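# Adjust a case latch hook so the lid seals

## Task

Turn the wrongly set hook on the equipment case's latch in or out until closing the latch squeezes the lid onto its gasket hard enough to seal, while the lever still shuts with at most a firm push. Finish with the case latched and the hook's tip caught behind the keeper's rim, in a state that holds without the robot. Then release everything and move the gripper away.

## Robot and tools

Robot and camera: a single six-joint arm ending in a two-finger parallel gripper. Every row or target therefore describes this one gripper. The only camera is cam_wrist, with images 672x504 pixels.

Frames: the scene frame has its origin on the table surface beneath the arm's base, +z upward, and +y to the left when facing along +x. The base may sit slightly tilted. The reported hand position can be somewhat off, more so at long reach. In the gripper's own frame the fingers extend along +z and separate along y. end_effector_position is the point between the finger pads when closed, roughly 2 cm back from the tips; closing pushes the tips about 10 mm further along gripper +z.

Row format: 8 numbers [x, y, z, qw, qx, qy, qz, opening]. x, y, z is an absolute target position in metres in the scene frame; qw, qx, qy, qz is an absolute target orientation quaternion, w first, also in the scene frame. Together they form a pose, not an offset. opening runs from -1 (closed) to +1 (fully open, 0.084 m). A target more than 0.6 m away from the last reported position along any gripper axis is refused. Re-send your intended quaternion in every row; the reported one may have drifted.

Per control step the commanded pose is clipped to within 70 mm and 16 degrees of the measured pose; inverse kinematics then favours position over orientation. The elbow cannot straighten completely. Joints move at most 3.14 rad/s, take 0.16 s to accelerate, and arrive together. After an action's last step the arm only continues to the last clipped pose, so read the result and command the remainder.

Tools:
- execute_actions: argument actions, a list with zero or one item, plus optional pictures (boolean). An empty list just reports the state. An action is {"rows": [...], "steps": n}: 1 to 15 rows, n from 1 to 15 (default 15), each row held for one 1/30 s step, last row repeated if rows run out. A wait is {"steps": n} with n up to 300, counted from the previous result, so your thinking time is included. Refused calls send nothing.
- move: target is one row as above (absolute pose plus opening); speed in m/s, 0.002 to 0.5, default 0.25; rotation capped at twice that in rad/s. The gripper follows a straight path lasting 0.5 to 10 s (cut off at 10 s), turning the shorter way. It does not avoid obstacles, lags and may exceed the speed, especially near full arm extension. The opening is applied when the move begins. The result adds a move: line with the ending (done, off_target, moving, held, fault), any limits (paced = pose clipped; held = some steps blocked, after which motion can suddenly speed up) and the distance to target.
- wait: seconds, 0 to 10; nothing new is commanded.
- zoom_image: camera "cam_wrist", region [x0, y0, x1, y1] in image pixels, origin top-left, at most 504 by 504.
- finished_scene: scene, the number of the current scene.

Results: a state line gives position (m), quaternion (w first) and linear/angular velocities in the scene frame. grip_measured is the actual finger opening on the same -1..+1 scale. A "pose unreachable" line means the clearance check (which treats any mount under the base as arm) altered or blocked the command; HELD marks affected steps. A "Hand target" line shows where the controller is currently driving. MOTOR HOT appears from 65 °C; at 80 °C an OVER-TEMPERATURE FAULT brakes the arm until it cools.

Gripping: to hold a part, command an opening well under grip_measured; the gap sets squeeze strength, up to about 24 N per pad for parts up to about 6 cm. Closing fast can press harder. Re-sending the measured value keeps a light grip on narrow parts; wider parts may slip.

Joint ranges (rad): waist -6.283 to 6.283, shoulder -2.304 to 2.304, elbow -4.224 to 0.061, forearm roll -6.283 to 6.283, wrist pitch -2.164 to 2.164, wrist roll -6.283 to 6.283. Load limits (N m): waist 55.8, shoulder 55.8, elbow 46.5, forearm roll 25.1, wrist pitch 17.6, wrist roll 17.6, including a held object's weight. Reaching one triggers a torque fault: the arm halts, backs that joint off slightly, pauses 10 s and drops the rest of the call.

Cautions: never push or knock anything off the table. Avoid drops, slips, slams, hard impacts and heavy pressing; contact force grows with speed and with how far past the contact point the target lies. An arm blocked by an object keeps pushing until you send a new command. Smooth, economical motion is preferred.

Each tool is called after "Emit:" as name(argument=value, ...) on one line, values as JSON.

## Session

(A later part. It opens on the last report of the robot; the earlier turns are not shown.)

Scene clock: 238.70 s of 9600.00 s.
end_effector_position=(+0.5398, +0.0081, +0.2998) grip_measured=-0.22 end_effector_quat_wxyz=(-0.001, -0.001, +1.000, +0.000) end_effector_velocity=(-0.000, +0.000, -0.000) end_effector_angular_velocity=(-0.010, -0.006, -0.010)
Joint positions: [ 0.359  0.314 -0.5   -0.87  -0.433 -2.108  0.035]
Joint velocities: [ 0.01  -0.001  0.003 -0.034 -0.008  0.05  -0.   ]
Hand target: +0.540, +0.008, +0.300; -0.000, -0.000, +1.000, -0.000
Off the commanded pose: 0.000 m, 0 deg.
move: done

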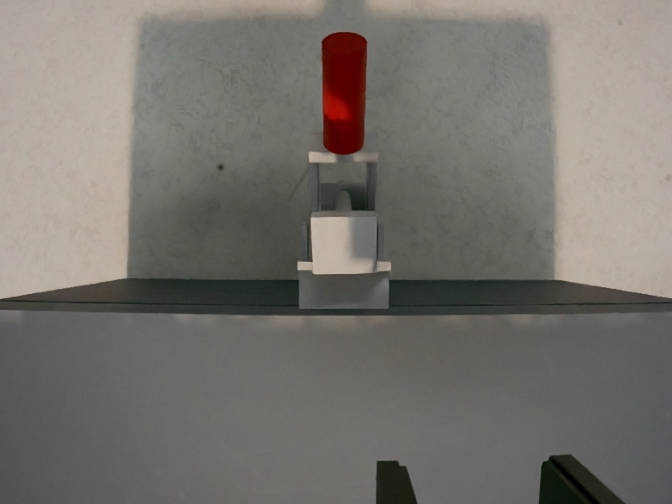

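Emit:
move(target=[0.488,-0.0245,0.25,-0.122,0,0.993,0,-0.2], speed=0.2)

Emit:
move(target=[0.482,-0.0245,0.226,-0.122,0,0.993,0,-0.2], speed=0.05)

Emit:
move(target=[0.482,-0.0245,0.226,-0.122,0,0.993,0,-1])

Emit:
move(target=[0.451,-0.0245,0.230,0,0,1,0,-1], speed=0.1)

Scene clock: 246.03 s of 9600.00 s.
end_effector_position=(+0.4879, -0.0242, +0.2506) grip_measured=-0.22 end_effector_quat_wxyz=(-0.122, -0.000, +0.993, +0.000) end_effector_velocity=(-0.001, -0.001, -0.002) end_effector_angular_velocity=(+0.004, +0.010, -0.000)
Joint positions: [ 0.203  0.178 -0.511 -0.55  -0.431 -2.502  0.035]
Joint velocities: [-0.008 -0.007 -0.003  0.02  -0.    -0.026 -0.   ]
Hand target: +0.488, -0.024, +0.250; -0.122, -0.000, +0.992, +0.001
Off the commanded pose: 0.001 m, 0 deg.
move: done

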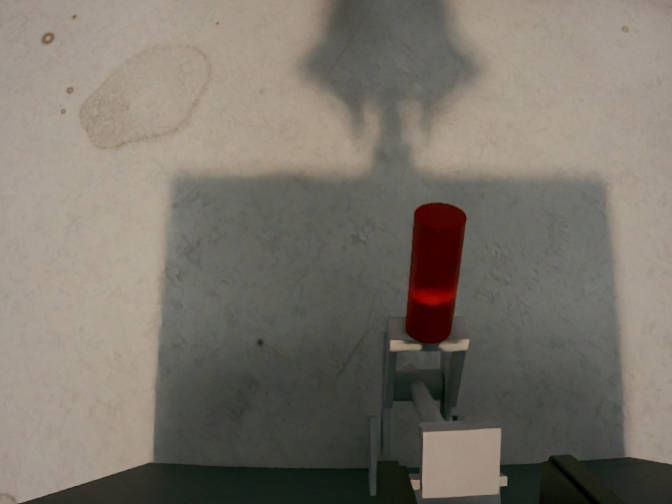

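Scene clock: 246.90 s of 9600.00 s.
end_effector_position=(+0.4821, -0.0245, +0.2263) grip_measured=-0.22 end_effector_quat_wxyz=(-0.122, +0.000, +0.993, +0.000) end_effector_velocity=(-0.000, -0.000, -0.002) end_effector_angular_velocity=(-0.002, -0.001, -0.001)
Joint positions: [ 0.186  0.113 -0.506 -0.638 -0.367 -2.421  0.035]
Joint velocities: [-0.    -0.006  0.    -0.014  0.004  0.015  0.   ]
Hand target: +0.482, -0.025, +0.226; -0.122, +0.000, +0.993, -0.000
Off the commanded pose: 0.000 m, 0 deg.
move: done

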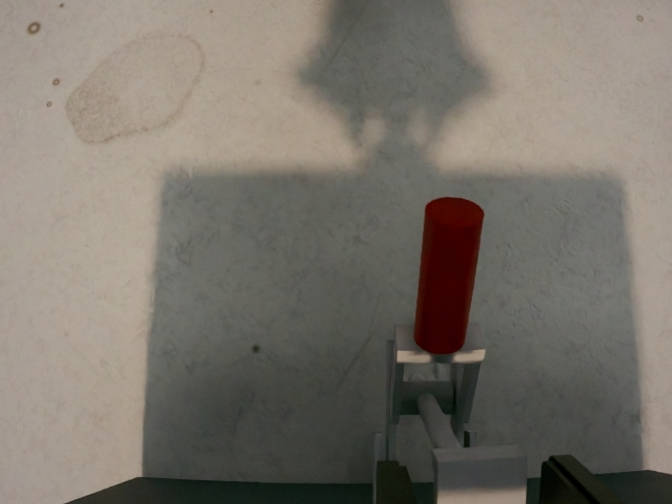

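Scene clock: 247.60 s of 9600.00 s.
end_effector_position=(+0.4821, -0.0244, +0.2260) grip_measured=-0.51 end_effector_quat_wxyz=(-0.122, +0.000, +0.993, +0.000) end_effector_velocity=(-0.000, -0.000, -0.000) end_effector_angular_velocity=(-0.001, +0.001, +0.001)
Joint positions: [ 0.185  0.112 -0.506 -0.64  -0.366 -2.42   0.022]
Joint velocities: [-0.    -0.     0.    -0.    -0.001 -0.    -0.   ]
Hand target: +0.482, -0.025, +0.226; -0.122, -0.000, +0.993, -0.000
Off the commanded pose: 0.000 m, 0 deg.
move: done

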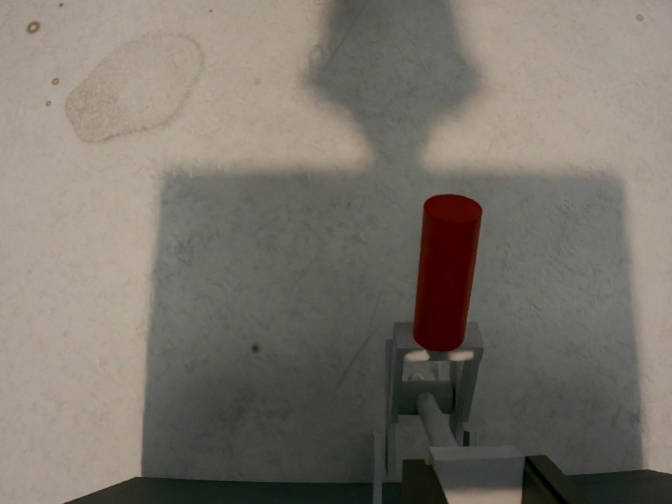

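Scene clock: 249.57 s of 9600.00 s.
end_effector_position=(+0.4516, -0.0246, +0.2300) grip_measured=-0.51 end_effector_quat_wxyz=(+0.000, +0.000, +1.000, +0.000) end_effector_velocity=(-0.000, -0.001, -0.000) end_effector_angular_velocity=(-0.003, -0.020, -0.001)
Joint positions: [ 0.216  0.264 -0.273 -1.67  -0.254 -1.383  0.022]
Joint velocities: [ 0.002  0.004  0.012 -0.103 -0.009  0.105  0.   ]
Hand target: +0.452, -0.025, +0.230; +0.001, +0.000, +1.000, -0.000
Off the commanded pose: 0.001 m, 0 deg.
move: done

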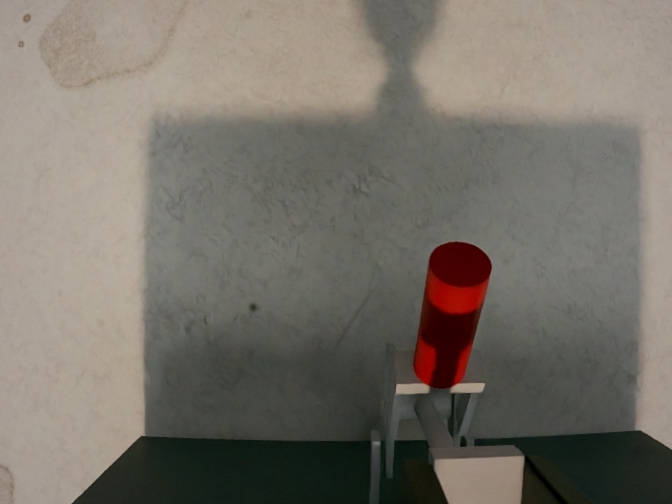

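Emit:
move(target=[0.451,-0.0245,0.2303,0,-0.707,0.707,0,-1], speed=0.5)

Emit:
move(target=[0.451,-0.0245,0.2306,0,-1,0,0,-1], speed=0.5)

Scene clock: 255.20 s of 9600.00 s.
end_effector_position=(+0.4514, -0.0245, +0.2303) grip_measured=-0.51 end_effector_quat_wxyz=(-0.001, +0.707, -0.707, +0.001) end_effector_velocity=(-0.001, -0.000, +0.000) end_effector_angular_velocity=(-0.006, +0.022, +0.006)
Joint positions: [ 0.217  0.267 -0.27  -1.683 -0.255 -2.941  0.021]
Joint velocities: [ 0.004 -0.006 -0.01   0.11  -0.003 -0.109 -0.   ]
Hand target: +0.451, -0.024, +0.230; -0.000, +0.707, -0.707, +0.000
Off the commanded pose: 0.000 m, 0 deg.
move: done

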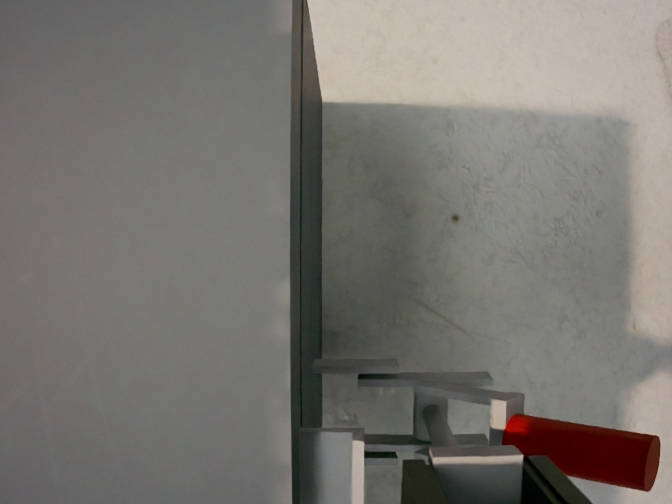

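Scene clock: 257.63 s of 9600.00 s.
end_effector_position=(+0.4510, -0.0244, +0.2305) grip_measured=-0.51 end_effector_quat_wxyz=(-0.000, +1.000, -0.000, +0.001) end_effector_velocity=(-0.002, +0.000, +0.000) end_effector_angular_velocity=(-0.005, +0.023, +0.005)
Joint positions: [ 0.217  0.268 -0.269 -1.678 -0.255 -4.516  0.021]
Joint velocities: [ 0.004 -0.006 -0.01   0.111 -0.002 -0.11  -0.   ]
Hand target: +0.451, -0.024, +0.231; -0.000, +1.000, -0.000, +0.000
Off the commanded pose: 0.000 m, 0 deg.
move: done

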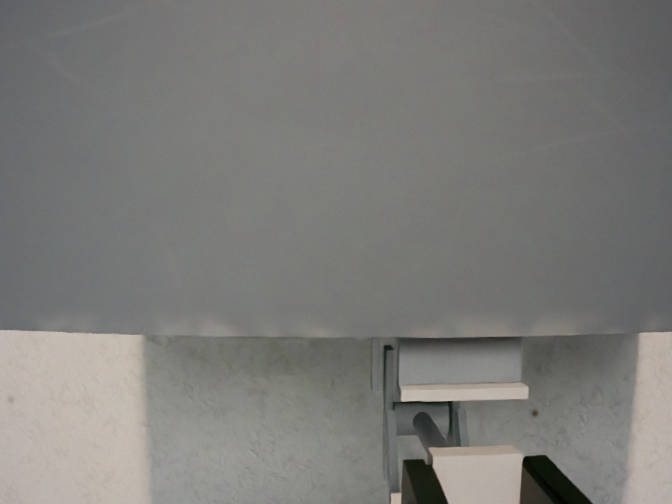

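Emit:
move(target=[0.481,-0.0245,0.228,0,0.993,0,-0.122,-1], speed=0.1)

Emit:
move(target=[0.481,-0.0245,0.228,0,0.993,0,-0.122,-0.2])

Emit:
move(target=[0.487,-0.0245,0.252,0,0.993,0,-0.122,-0.2], speed=0.1)

Emit:
move(target=[0.487,-0.0245,0.255,0,-0.383,0.924,0,-0.2], speed=0.5)

Emit:
move(target=[0.487,-0.0245,0.255,0,0.707,0.707,0,-0.2], speed=0.5)

Emit:
move(target=[0.487,-0.0245,0.255,0,0.924,-0.383,0,-0.2], speed=0.5)

Emit:
move(target=[0.488,-0.0245,0.252,0.122,0,-0.993,0,-0.2], speed=0.5)

Emit:
move(target=[0.4825,-0.0245,0.228,0.122,0,-0.993,0,-0.2], speed=0.05)

Emit:
move(target=[0.4825,-0.0245,0.228,0.122,0,-0.993,0,-1])

Scene clock: 267.13 s of 9600.00 s.
end_effector_position=(+0.4800, -0.0242, +0.2282) grip_measured=-0.51 end_effector_quat_wxyz=(+0.000, +0.992, +0.000, -0.123) end_effector_velocity=(+0.000, -0.000, -0.000) end_effector_angular_velocity=(+0.010, +0.014, -0.000)
Joint positions: [ 0.189  0.12  -0.501 -0.634 -0.372 -5.565  0.021]
Joint velocities: [-0.01  -0.005 -0.009  0.056 -0.004 -0.065  0.   ]
Hand target: +0.480, -0.024, +0.228; -0.000, +0.992, +0.000, -0.123
Off the commanded pose: 0.001 m, 0 deg.
move: done

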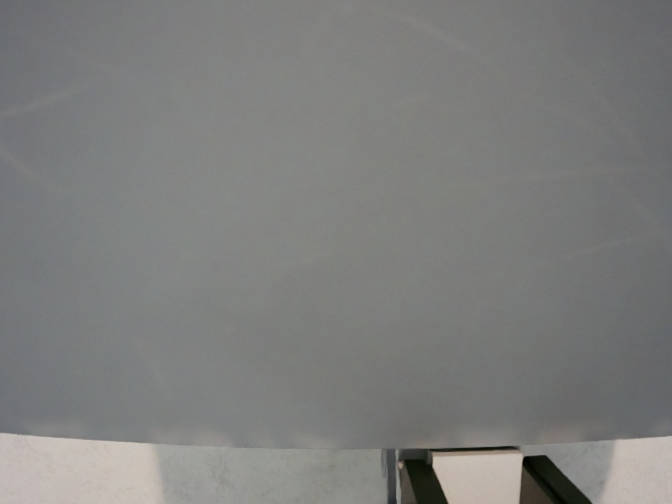

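Scene clock: 267.83 s of 9600.00 s.
end_effector_position=(+0.4810, -0.0245, +0.2280) grip_measured=-0.22 end_effector_quat_wxyz=(+0.000, +0.993, +0.000, -0.122) end_effector_velocity=(+0.000, +0.000, -0.000) end_effector_angular_velocity=(+0.001, -0.001, -0.000)
Joint positions: [ 0.187  0.119 -0.502 -0.634 -0.37  -5.566  0.035]
Joint velocities: [-0.    -0.    -0.    -0.     0.001 -0.     0.   ]
Hand target: +0.481, -0.024, +0.228; -0.000, +0.993, -0.000, -0.122
Off the commanded pose: 0.000 m, 0 deg.
move: done

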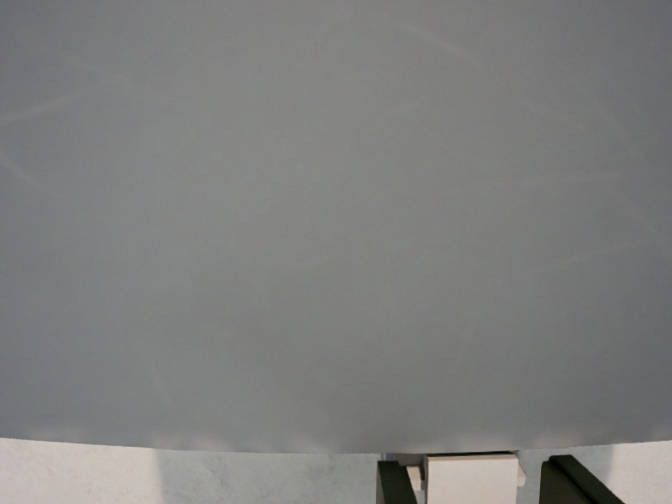

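Scene clock: 268.67 s of 9600.00 s.
end_effector_position=(+0.4869, -0.0245, +0.2517) grip_measured=-0.22 end_effector_quat_wxyz=(+0.000, +0.993, +0.000, -0.122) end_effector_velocity=(+0.001, -0.000, +0.002) end_effector_angular_velocity=(+0.000, -0.001, -0.000)
Joint positions: [ 0.204  0.183 -0.508 -0.549 -0.434 -5.644  0.035]
Joint velocities: [ 0.001  0.005 -0.002  0.008 -0.006 -0.008  0.   ]
Hand target: +0.487, -0.024, +0.252; -0.000, +0.993, -0.000, -0.122
Off the commanded pose: 0.000 m, 0 deg.
move: done

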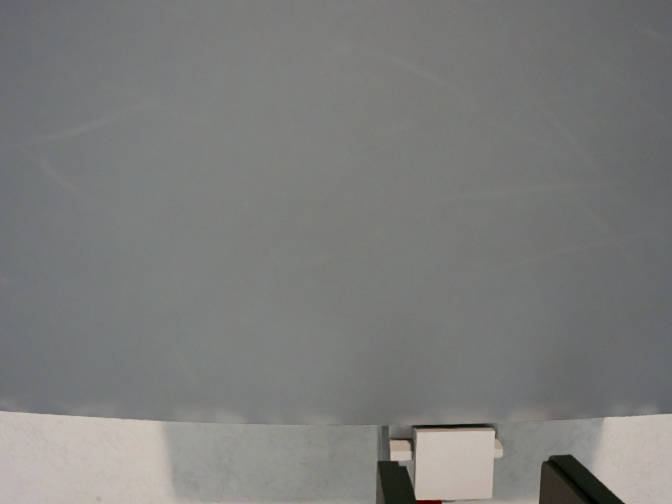

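Scene clock: 273.07 s of 9600.00 s.
end_effector_position=(+0.4874, -0.0248, +0.2548) grip_measured=-0.22 end_effector_quat_wxyz=(-0.000, -0.383, +0.924, +0.000) end_effector_velocity=(-0.001, -0.000, -0.001) end_effector_angular_velocity=(-0.011, -0.013, -0.004)
Joint positions: [ 0.228  0.307 -0.353 -1.21  -0.278 -2.635  0.035]
Joint velocities: [ 0.011  0.002  0.009 -0.08  -0.011  0.092  0.   ]
Hand target: +0.487, -0.025, +0.255; +0.000, -0.383, +0.924, -0.001
Off the commanded pose: 0.001 m, 0 deg.
move: done

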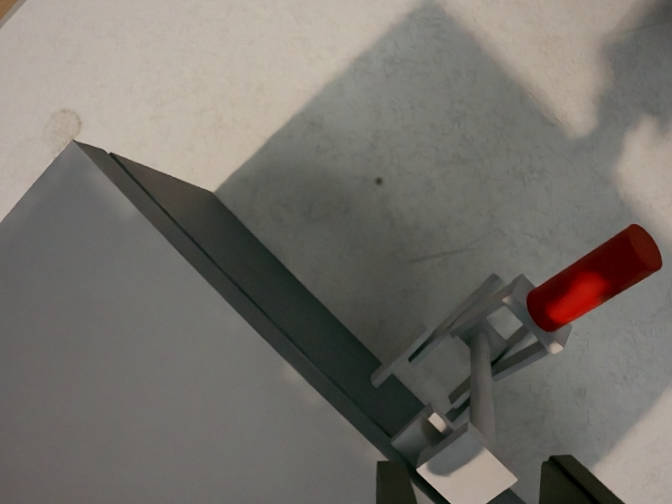

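Scene clock: 276.37 s of 9600.00 s.
end_effector_position=(+0.4871, -0.0245, +0.2551) grip_measured=-0.22 end_effector_quat_wxyz=(-0.001, +0.707, +0.707, -0.000) end_effector_velocity=(-0.001, -0.000, -0.001) end_effector_angular_velocity=(-0.013, -0.014, -0.003)
Joint positions: [ 0.228  0.308 -0.353 -1.199 -0.277 -0.29   0.035]
Joint velocities: [ 0.012  0.001  0.01  -0.091 -0.012  0.103  0.   ]
Hand target: +0.487, -0.025, +0.255; -0.000, +0.707, +0.707, -0.000
Off the commanded pose: 0.000 m, 0 deg.
move: done

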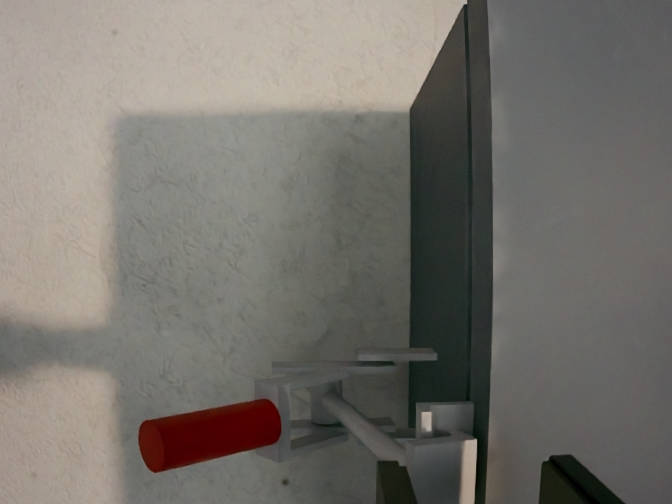

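Scene clock: 279.67 s of 9600.00 s.
end_effector_position=(+0.4871, -0.0245, +0.2551) grip_measured=-0.22 end_effector_quat_wxyz=(-0.000, +0.924, -0.383, -0.001) end_effector_velocity=(+0.000, +0.000, -0.000) end_effector_angular_velocity=(-0.013, -0.018, -0.003)
Joint positions: [ 0.228  0.308 -0.354 -1.198 -0.277  2.066  0.035]
Joint velocities: [ 0.013  0.003  0.01  -0.098 -0.012  0.11  -0.   ]
Hand target: +0.487, -0.025, +0.255; -0.000, +0.924, -0.383, -0.000
Off the commanded pose: 0.000 m, 0 deg.
move: done

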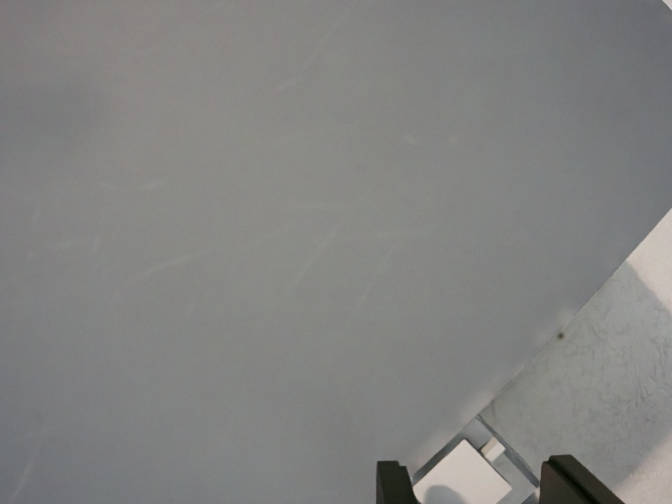

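Scene clock: 282.63 s of 9600.00 s.
end_effector_position=(+0.4876, -0.0242, +0.2522) grip_measured=-0.22 end_effector_quat_wxyz=(-0.123, -0.001, +0.992, +0.001) end_effector_velocity=(+0.000, -0.000, +0.000) end_effector_angular_velocity=(-0.005, -0.001, -0.011)
Joint positions: [ 0.204  0.183 -0.511 -0.542 -0.436  3.771  0.035]
Joint velocities: [ 0.002  0.     0.    -0.008 -0.001  0.02   0.   ]
Hand target: +0.488, -0.024, +0.252; -0.123, -0.000, +0.992, +0.001
Off the commanded pose: 0.001 m, 0 deg.
move: done

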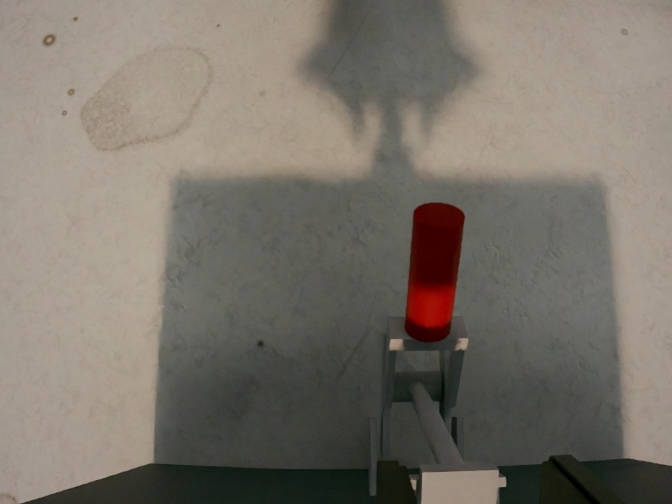

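Scene clock: 283.50 s of 9600.00 s.
end_effector_position=(+0.4826, -0.0245, +0.2283) grip_measured=-0.22 end_effector_quat_wxyz=(-0.122, +0.000, +0.993, +0.000) end_effector_velocity=(-0.000, +0.000, -0.002) end_effector_angular_velocity=(-0.001, -0.001, +0.000)
Joint positions: [ 0.187  0.118 -0.506 -0.63  -0.372  3.854  0.035]
Joint velocities: [-0.    -0.005  0.001 -0.015  0.005  0.015  0.   ]
Hand target: +0.482, -0.025, +0.228; -0.122, +0.000, +0.993, -0.000
Off the commanded pose: 0.000 m, 0 deg.
move: done

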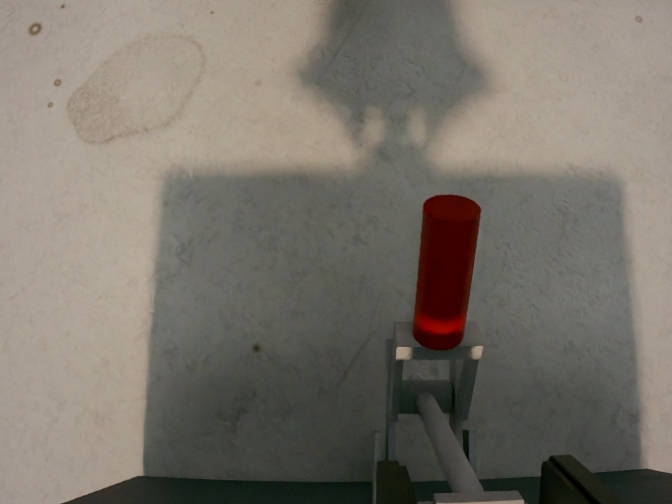

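Scene clock: 284.20 s of 9600.00 s.
end_effector_position=(+0.4825, -0.0245, +0.2280) grip_measured=-0.51 end_effector_quat_wxyz=(-0.122, +0.000, +0.993, +0.000) end_effector_velocity=(-0.000, -0.000, +0.000) end_effector_angular_velocity=(-0.000, +0.000, -0.001)
Joint positions: [ 0.187  0.118 -0.506 -0.631 -0.371  3.855  0.022]
Joint velocities: [-0.001  0.001  0.001  0.     0.     0.001  0.   ]
Hand target: +0.482, -0.025, +0.228; -0.122, -0.000, +0.993, -0.000
Off the commanded pose: 0.000 m, 0 deg.
move: done

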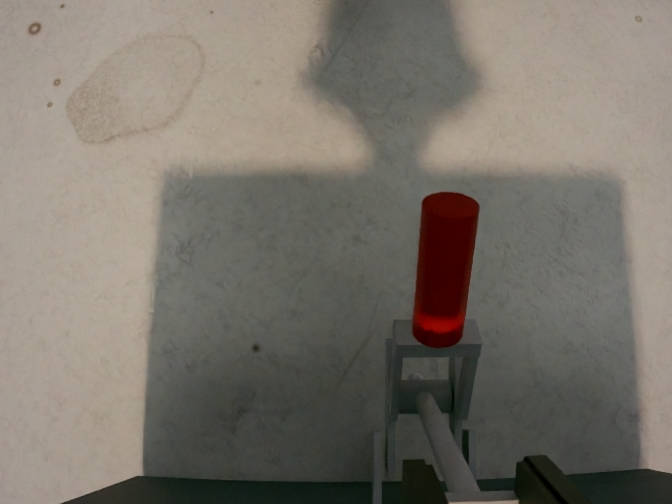

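Emit:
move(target=[0.451,-0.0245,0.232,0,0,-1,0,-1], speed=0.1)

Emit:
move(target=[0.451,-0.0245,0.2325,0,0.924,-0.383,0,-1], speed=0.5)

Emit:
move(target=[0.451,-0.0245,0.233,0,0.707,0.707,0,-1], speed=0.5)

Emit:
move(target=[0.451,-0.0245,0.2335,0,-0.383,0.924,0,-1], speed=0.5)

Emit:
move(target=[0.451,-0.0245,0.234,0,-1,0,0,-1], speed=0.5)

Scene clock: 290.30 s of 9600.00 s.
end_effector_position=(+0.4517, -0.0246, +0.2320) grip_measured=-0.51 end_effector_quat_wxyz=(+0.000, +0.000, +1.000, +0.000) end_effector_velocity=(-0.000, -0.001, -0.001) end_effector_angular_velocity=(-0.005, -0.017, -0.003)
Joint positions: [ 0.218  0.273 -0.272 -1.642 -0.255  4.873  0.022]
Joint velocities: [ 0.002  0.003  0.011 -0.092 -0.01   0.096  0.   ]
Hand target: +0.452, -0.025, +0.232; +0.001, +0.000, +1.000, -0.001
Off the commanded pose: 0.001 m, 0 deg.
move: done

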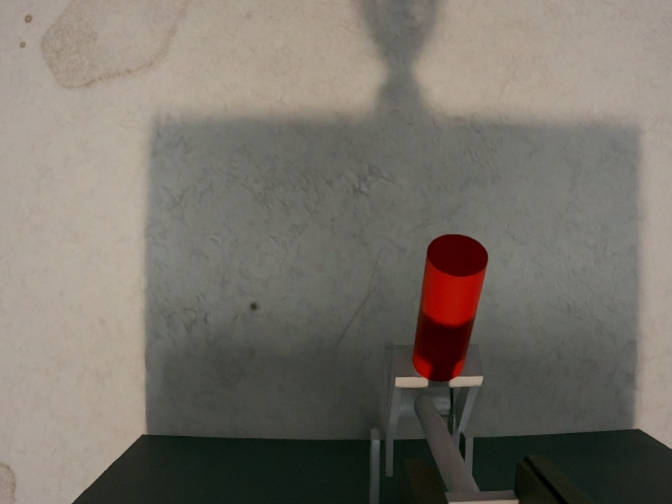

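Scene clock: 293.57 s of 9600.00 s.
end_effector_position=(+0.4510, -0.0244, +0.2324) grip_measured=-0.52 end_effector_quat_wxyz=(-0.001, +0.924, -0.383, +0.001) end_effector_velocity=(-0.001, -0.001, +0.000) end_effector_angular_velocity=(-0.008, +0.019, +0.002)
Joint positions: [ 0.219  0.276 -0.269 -1.649 -0.255  2.524  0.021]
Joint velocities: [ 0.003 -0.005 -0.009  0.102 -0.006 -0.099 -0.   ]
Hand target: +0.451, -0.024, +0.232; -0.000, +0.924, -0.383, +0.000
Off the commanded pose: 0.000 m, 0 deg.
move: done

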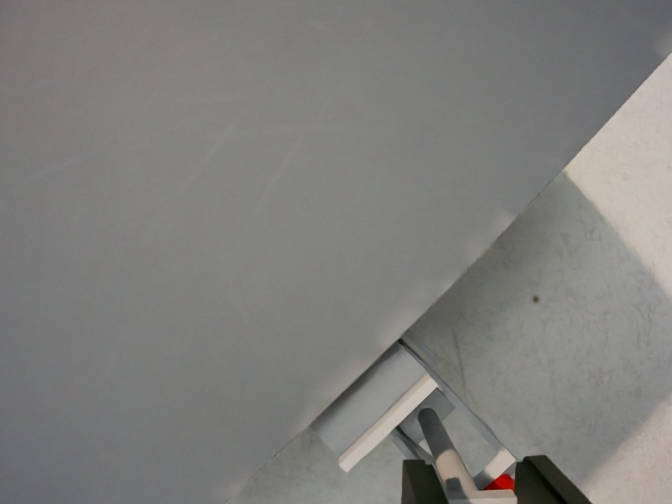

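Scene clock: 296.83 s of 9600.00 s.
end_effector_position=(+0.4513, -0.0244, +0.2330) grip_measured=-0.52 end_effector_quat_wxyz=(+0.001, +0.707, +0.707, +0.001) end_effector_velocity=(+0.001, -0.001, +0.001) end_effector_angular_velocity=(-0.007, +0.018, +0.002)
Joint positions: [ 0.22   0.278 -0.269 -1.642 -0.255  0.161  0.021]
Joint velocities: [ 0.004 -0.005 -0.012  0.105 -0.006 -0.103 -0.   ]
Hand target: +0.451, -0.024, +0.233; +0.000, +0.707, +0.707, +0.000
Off the commanded pose: 0.000 m, 0 deg.
move: done

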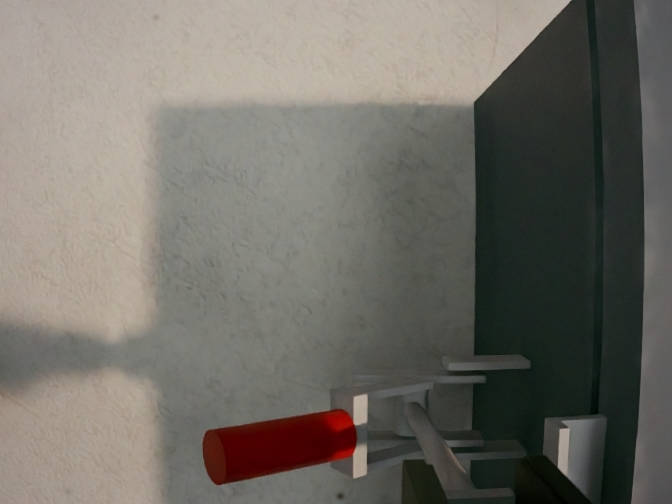

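Scene clock: 300.10 s of 9600.00 s.
end_effector_position=(+0.4510, -0.0245, +0.2334) grip_measured=-0.52 end_effector_quat_wxyz=(+0.001, -0.383, +0.924, -0.000) end_effector_velocity=(-0.001, -0.000, +0.000) end_effector_angular_velocity=(-0.006, +0.022, +0.002)
Joint positions: [ 0.22   0.28  -0.268 -1.635 -0.255 -2.203  0.021]
Joint velocities: [ 0.003 -0.006 -0.01   0.107 -0.004 -0.104 -0.   ]
Hand target: +0.451, -0.024, +0.233; +0.000, -0.383, +0.924, -0.000
Off the commanded pose: 0.000 m, 0 deg.
move: done

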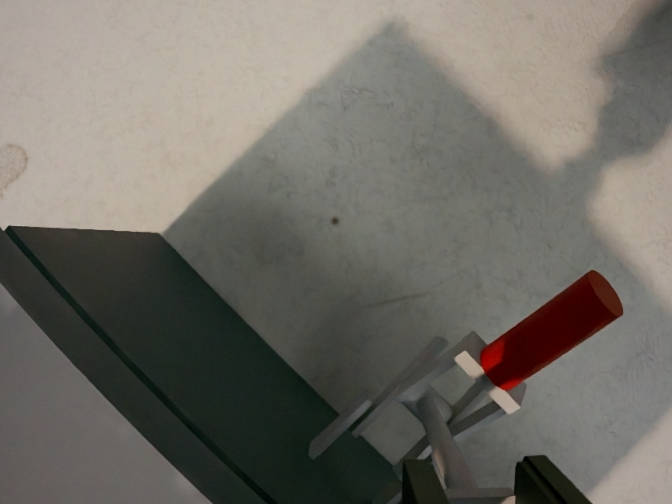

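Scene clock: 303.37 s of 9600.00 s.
end_effector_position=(+0.4509, -0.0245, +0.2339) grip_measured=-1.00 end_effector_quat_wxyz=(-0.000, +1.000, -0.000, +0.001) end_effector_velocity=(+0.000, -0.000, +0.001) end_effector_angular_velocity=(-0.006, +0.018, +0.003)
Joint positions: [ 0.221  0.282 -0.268 -1.627 -0.256 -4.566  0.   ]
Joint velocities: [ 0.003 -0.005 -0.011  0.103 -0.004 -0.101  0.   ]
Hand target: +0.451, -0.024, +0.234; -0.000, +1.000, -0.000, +0.000
Off the commanded pose: 0.000 m, 0 deg.
move: done

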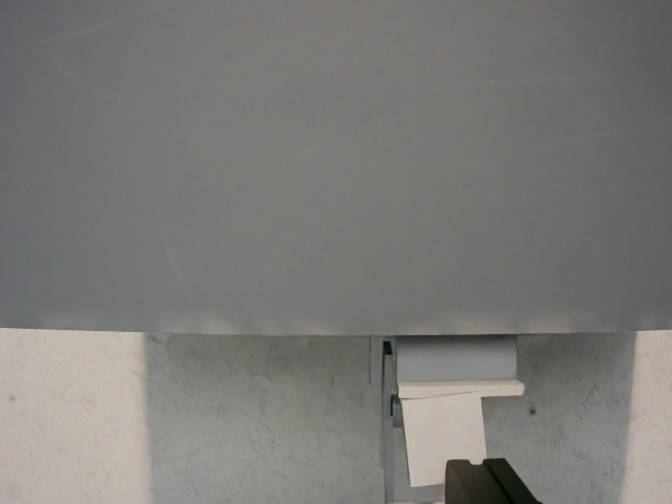

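Emit:
move(target=[0.463,-0.017,0.24,0,-1,0,0,-0.1], speed=0.05)

Emit:
move(target=[0.463,-0.017,0.208,0,-1,0,0,-0.1], speed=0.04)

Emit:
move(target=[0.463,-0.017,0.208,0,-1,0,0,-1])

Scene clock: 311.97 s of 9600.00 s.
end_effector_position=(+0.4627, -0.0171, +0.2398) grip_measured=-0.11 end_effector_quat_wxyz=(+0.000, +1.000, +0.000, +0.000) end_effector_velocity=(+0.001, +0.001, +0.001) end_effector_angular_velocity=(-0.001, +0.005, +0.002)
Joint positions: [ 0.252  0.28  -0.299 -1.487 -0.273 -4.684  0.039]
Joint velocities: [ 0.003 -0.001 -0.005  0.034 -0.003 -0.034  0.   ]
Hand target: +0.463, -0.017, +0.240; +0.000, +1.000, +0.000, -0.000
Off the commanded pose: 0.000 m, 0 deg.
move: done

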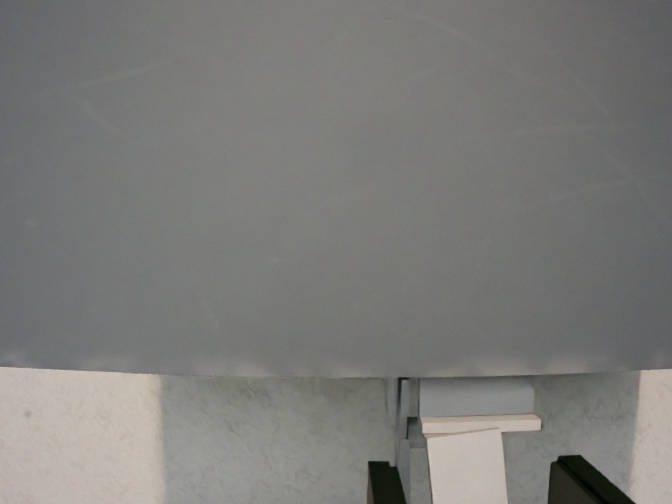

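Scene clock: 313.13 s of 9600.00 s.
end_effector_position=(+0.4629, -0.0168, +0.2084) grip_measured=-0.11 end_effector_quat_wxyz=(-0.000, +1.000, +0.000, -0.001) end_effector_velocity=(+0.001, +0.000, -0.002) end_effector_angular_velocity=(+0.004, -0.015, -0.002)
Joint positions: [ 0.221  0.155 -0.318 -1.891 -0.269 -4.292  0.039]
Joint velocities: [-0.004 -0.005  0.006 -0.104 -0.004  0.102 -0.   ]
Hand target: +0.463, -0.017, +0.208; -0.000, +1.000, -0.000, +0.000
Off the commanded pose: 0.000 m, 0 deg.
move: done

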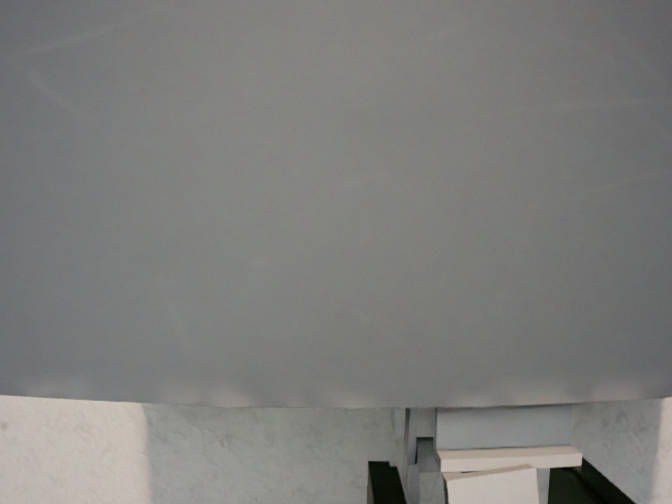

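Scene clock: 313.83 s of 9600.00 s.
end_effector_position=(+0.4628, -0.0170, +0.2080) grip_measured=-0.54 end_effector_quat_wxyz=(-0.000, +1.000, +0.000, -0.000) end_effector_velocity=(+0.000, -0.000, -0.000) end_effector_angular_velocity=(-0.001, -0.001, -0.000)
Joint positions: [ 0.22   0.154 -0.318 -1.902 -0.27  -4.282  0.02 ]
Joint velocities: [-0.    -0.     0.    -0.004 -0.001  0.003 -0.   ]
Hand target: +0.463, -0.017, +0.208; -0.000, +1.000, -0.000, +0.000
Off the commanded pose: 0.000 m, 0 deg.
move: done

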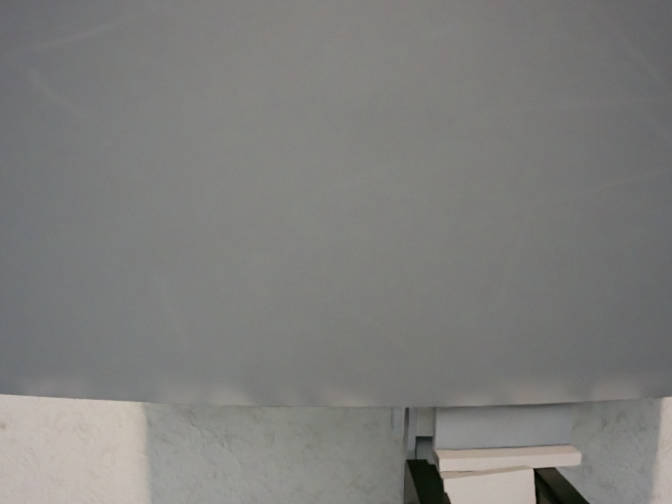

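Emit:
move(target=[0.449,-0.017,0.21,0,-1,0,0,-1], speed=0.04)

Emit:
move(target=[0.449,-0.017,0.223,0,-1,0,0,-1], speed=0.03)

Emit:
move(target=[0.4446,-0.0213,0.223,0,-0.924,-0.383,0,-1], speed=0.4)

Emit:
move(target=[0.4443,-0.027,0.223,0,-0.722,-0.692,0,-1], speed=0.4)

Scene clock: 320.07 s of 9600.00 s.
end_effector_position=(+0.4494, -0.0170, +0.2101) grip_measured=-0.54 end_effector_quat_wxyz=(-0.000, +1.000, +0.000, +0.000) end_effector_velocity=(-0.002, -0.000, +0.000) end_effector_angular_velocity=(+0.000, -0.000, -0.001)
Joint positions: [ 0.226  0.175 -0.283 -1.94  -0.278 -4.236  0.02 ]
Joint velocities: [ 0.     0.003  0.005 -0.007 -0.001  0.009 -0.   ]
Hand target: +0.449, -0.017, +0.210; -0.000, +1.000, +0.000, +0.000
Off the commanded pose: 0.000 m, 0 deg.
move: done

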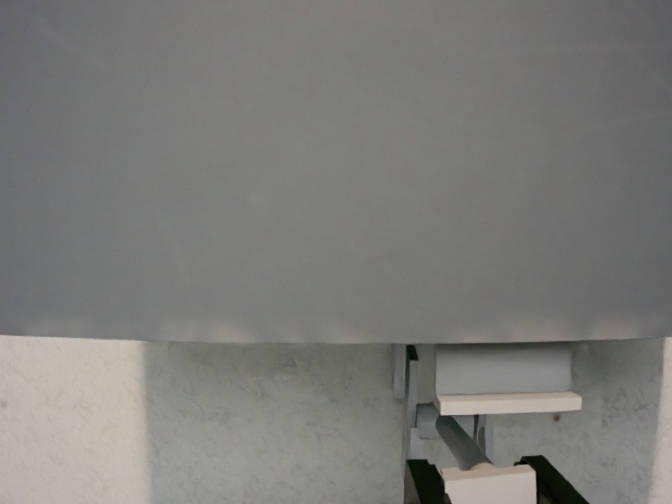

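Scene clock: 320.83 s of 9600.00 s.
end_effector_position=(+0.4487, -0.0172, +0.2225) grip_measured=-0.55 end_effector_quat_wxyz=(+0.000, +1.000, -0.000, +0.000) end_effector_velocity=(-0.002, -0.001, +0.002) end_effector_angular_velocity=(-0.006, +0.012, +0.003)
Joint positions: [ 0.239  0.228 -0.273 -1.778 -0.272 -4.392  0.02 ]
Joint velocities: [ 0.004  0.006 -0.001  0.081 -0.002 -0.079 -0.001]
Hand target: +0.449, -0.017, +0.223; +0.000, +1.000, -0.000, -0.000
Off the commanded pose: 0.001 m, 0 deg.
move: done

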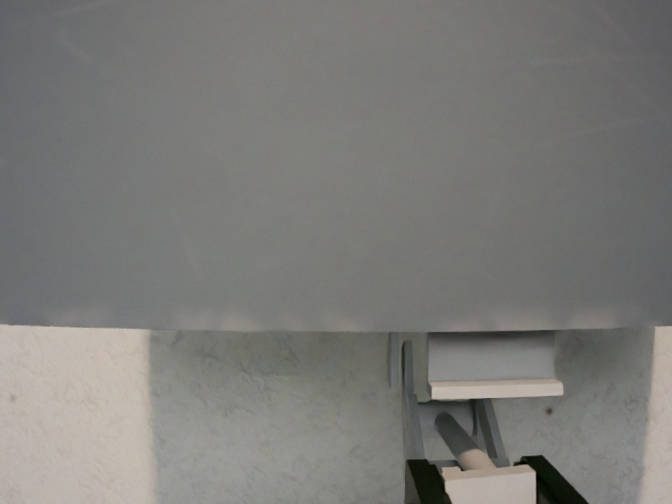

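Scene clock: 322.47 s of 9600.00 s.
end_effector_position=(+0.4446, -0.0213, +0.2229) grip_measured=-0.55 end_effector_quat_wxyz=(+0.000, +0.924, +0.382, +0.001) end_effector_velocity=(-0.000, -0.000, +0.000) end_effector_angular_velocity=(-0.006, +0.017, +0.009)
Joint positions: [ 0.224  0.24  -0.26  -1.809 -0.264 -5.16   0.02 ]
Joint velocities: [ 0.005 -0.005 -0.009  0.091 -0.001 -0.094 -0.   ]
Hand target: +0.445, -0.021, +0.223; -0.000, +0.924, +0.383, +0.000
Off the commanded pose: 0.000 m, 0 deg.
move: done

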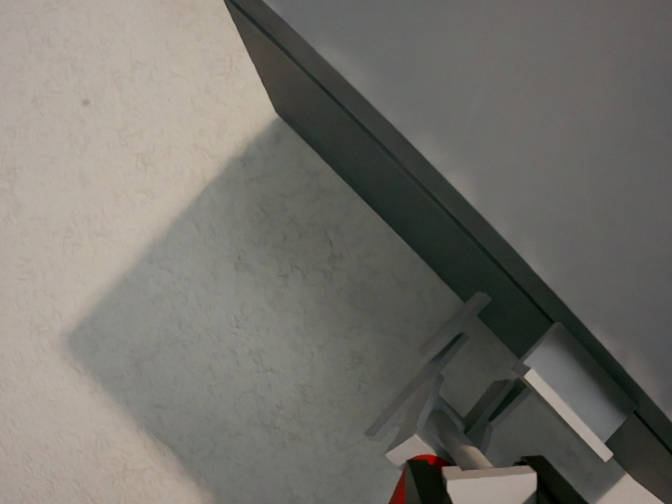

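Scene clock: 324.03 s of 9600.00 s.
end_effector_position=(+0.4444, -0.0270, +0.2229) grip_measured=-0.56 end_effector_quat_wxyz=(+0.001, +0.722, +0.692, +0.001) end_effector_velocity=(-0.001, -0.000, +0.000) end_effector_angular_velocity=(-0.009, +0.019, +0.008)
Joint positions: [ 0.201  0.247 -0.257 -1.826 -0.253 -5.906  0.02 ]
Joint velocities: [ 0.006 -0.005 -0.011  0.114 -0.004 -0.115 -0.   ]
Hand target: +0.444, -0.027, +0.223; +0.000, +0.722, +0.692, +0.000
Off the commanded pose: 0.000 m, 0 deg.
move: done

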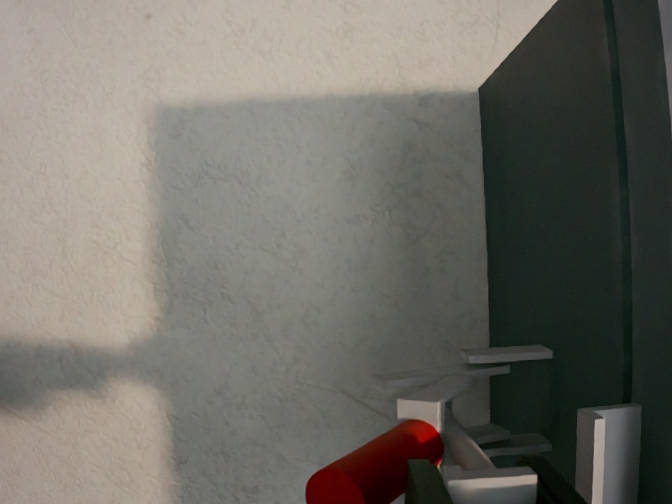

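Emit:
move(target=[0.446,-0.027,0.223,0,-0.722,-0.692,0,-0.2], speed=0.04)

Emit:
move(target=[0.446,-0.027,0.253,0,-0.777,-0.629,0,-0.2], speed=0.06)

Emit:
move(target=[0.45,0.06,0.29,0,-0.766,0.643,0,-0.2], speed=0.5)

Emit:
move(target=[0.42,0.15,0.2,0.455,0.542,-0.542,0.455,-0.2], speed=0.5)

Emit:
move(target=[0.42,0.15,0.11,0.455,0.542,-0.542,0.455,-0.2], speed=0.2)

Emit:
zoom_image(camera="cam_wrist", region=[220,60,480,400])

Scene clock: 330.73 s of 9600.00 s.
end_effector_position=(+0.4459, -0.0270, +0.2230) grip_measured=-0.22 end_effector_quat_wxyz=(-0.000, +0.722, +0.692, +0.000) end_effector_velocity=(+0.001, -0.000, -0.000) end_effector_angular_velocity=(-0.000, +0.000, -0.000)
Joint positions: [ 0.202  0.245 -0.262 -1.802 -0.252 -5.93   0.035]
Joint velocities: [-0.    -0.001 -0.002  0.004 -0.    -0.005 -0.   ]
Hand target: +0.446, -0.027, +0.223; -0.000, +0.722, +0.692, -0.000
Off the commanded pose: 0.000 m, 0 deg.
move: done

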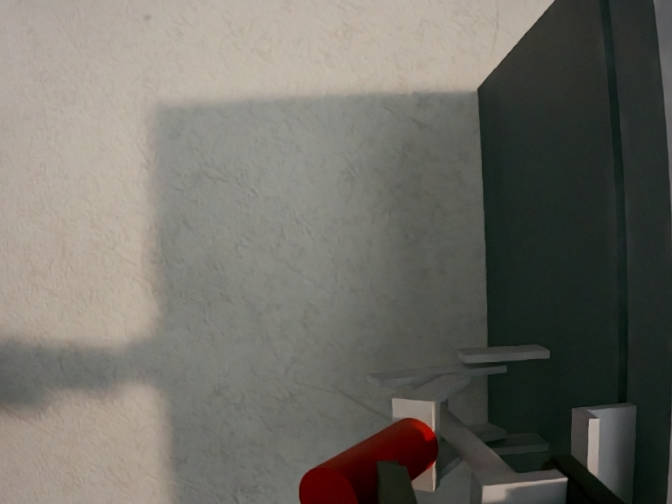

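Scene clock: 332.43 s of 9600.00 s.
end_effector_position=(+0.4457, -0.0271, +0.2526) grip_measured=-0.22 end_effector_quat_wxyz=(+0.000, +0.777, +0.630, -0.000) end_effector_velocity=(-0.001, -0.000, +0.002) end_effector_angular_velocity=(+0.000, +0.009, -0.008)
Joint positions: [ 0.234  0.369 -0.247 -1.358 -0.269 -6.194  0.035]
Joint velocities: [-0.     0.006 -0.003  0.067 -0.003 -0.059  0.   ]
Hand target: +0.446, -0.027, +0.253; -0.000, +0.777, +0.629, -0.001
Off the commanded pose: 0.000 m, 0 deg.
move: done

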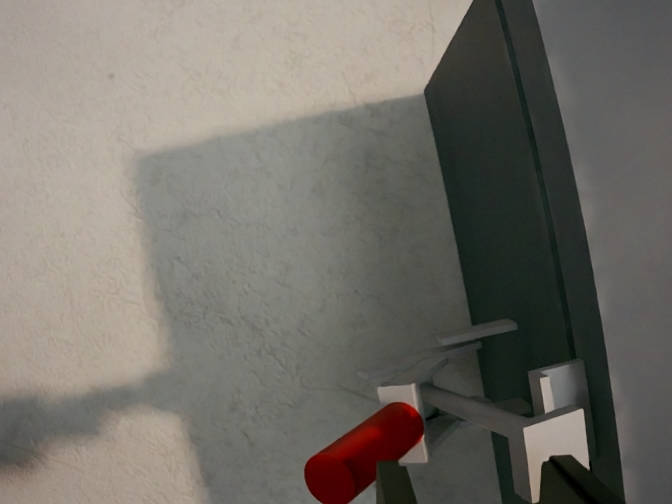

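Scene clock: 335.90 s of 9600.00 s.
end_effector_position=(+0.4501, +0.0595, +0.2900) grip_measured=-0.22 end_effector_quat_wxyz=(+0.000, +0.766, -0.642, +0.000) end_effector_velocity=(-0.000, +0.000, -0.000) end_effector_angular_velocity=(-0.007, -0.010, -0.009)
Joint positions: [ 0.613  0.337 -0.318 -1.14  -0.494 -3.343  0.035]
Joint velocities: [ 0.01  -0.001  0.004 -0.027 -0.01   0.043 -0.   ]
Hand target: +0.450, +0.060, +0.290; +0.000, +0.766, -0.643, +0.001
Off the commanded pose: 0.000 m, 0 deg.
move: done

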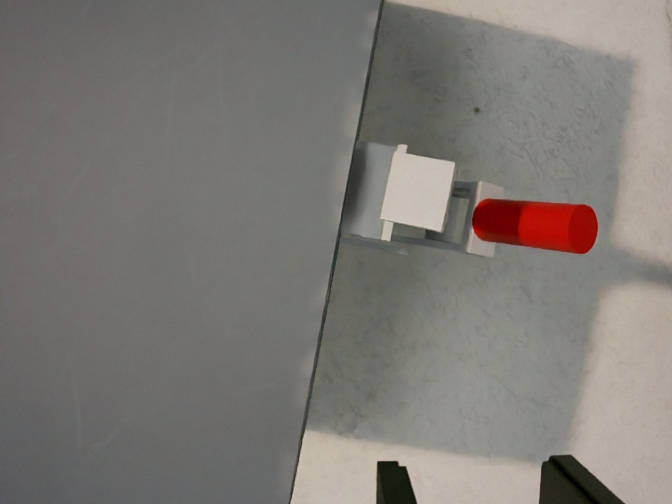

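Scene clock: 337.97 s of 9600.00 s.
end_effector_position=(+0.4210, +0.1502, +0.2015) grip_measured=-0.21 end_effector_quat_wxyz=(+0.453, +0.542, -0.542, +0.455) end_effector_velocity=(-0.000, +0.000, -0.001) end_effector_angular_velocity=(-0.014, -0.001, -0.001)
Joint positions: [ 0.902 -1.006 -1.169 -0.785 -1.708 -2.673  0.035]
Joint velocities: [-0.003 -0.009 -0.008  0.005 -0.011  0.003  0.   ]
Hand target: +0.421, +0.150, +0.201; +0.454, +0.542, -0.541, +0.456
Off the commanded pose: 0.002 m, 0 deg.
move: done

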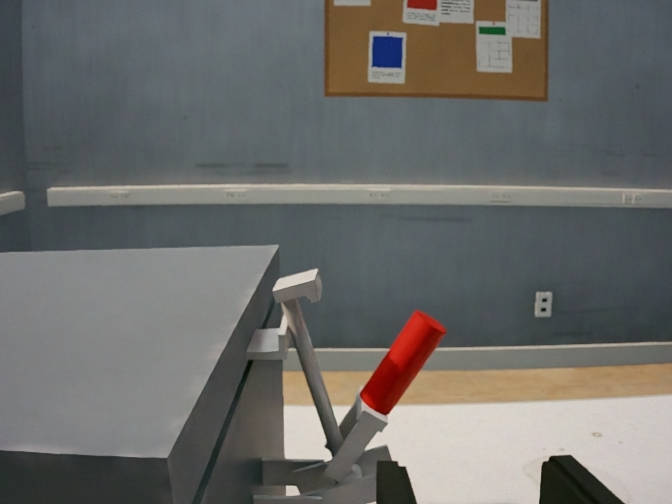

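Scene clock: 339.00 s of 9600.00 s.
end_effector_position=(+0.4199, +0.1501, +0.1103) grip_measured=-0.21 end_effector_quat_wxyz=(+0.455, +0.542, -0.542, +0.454) end_effector_velocity=(-0.000, -0.000, -0.002) end_effector_angular_velocity=(-0.001, +0.002, +0.001)
Joint positions: [ 0.818 -1.205 -1.34  -0.863 -1.68  -2.662  0.035]
Joint velocities: [-0.002 -0.005 -0.004 -0.002  0.    -0.002 -0.   ]
Hand target: +0.420, +0.150, +0.110; +0.455, +0.542, -0.542, +0.454
Off the commanded pose: 0.000 m, 0 deg.
move: done

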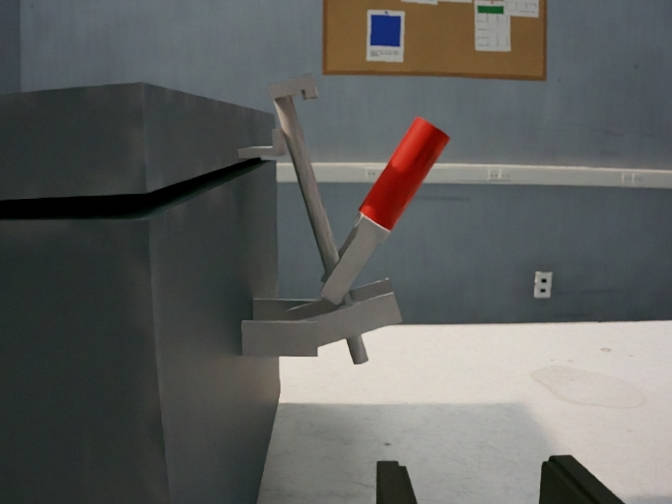

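Region (220, 60, 480, 400) of cam_wrist's 672x504 image, scaled by 1.482, with more detail than that image has; it fills the left 385 columns of this view, and the rest is white.

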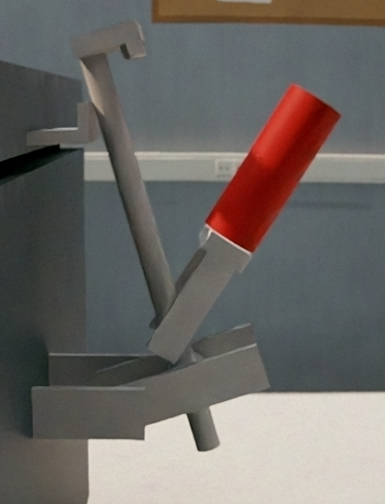

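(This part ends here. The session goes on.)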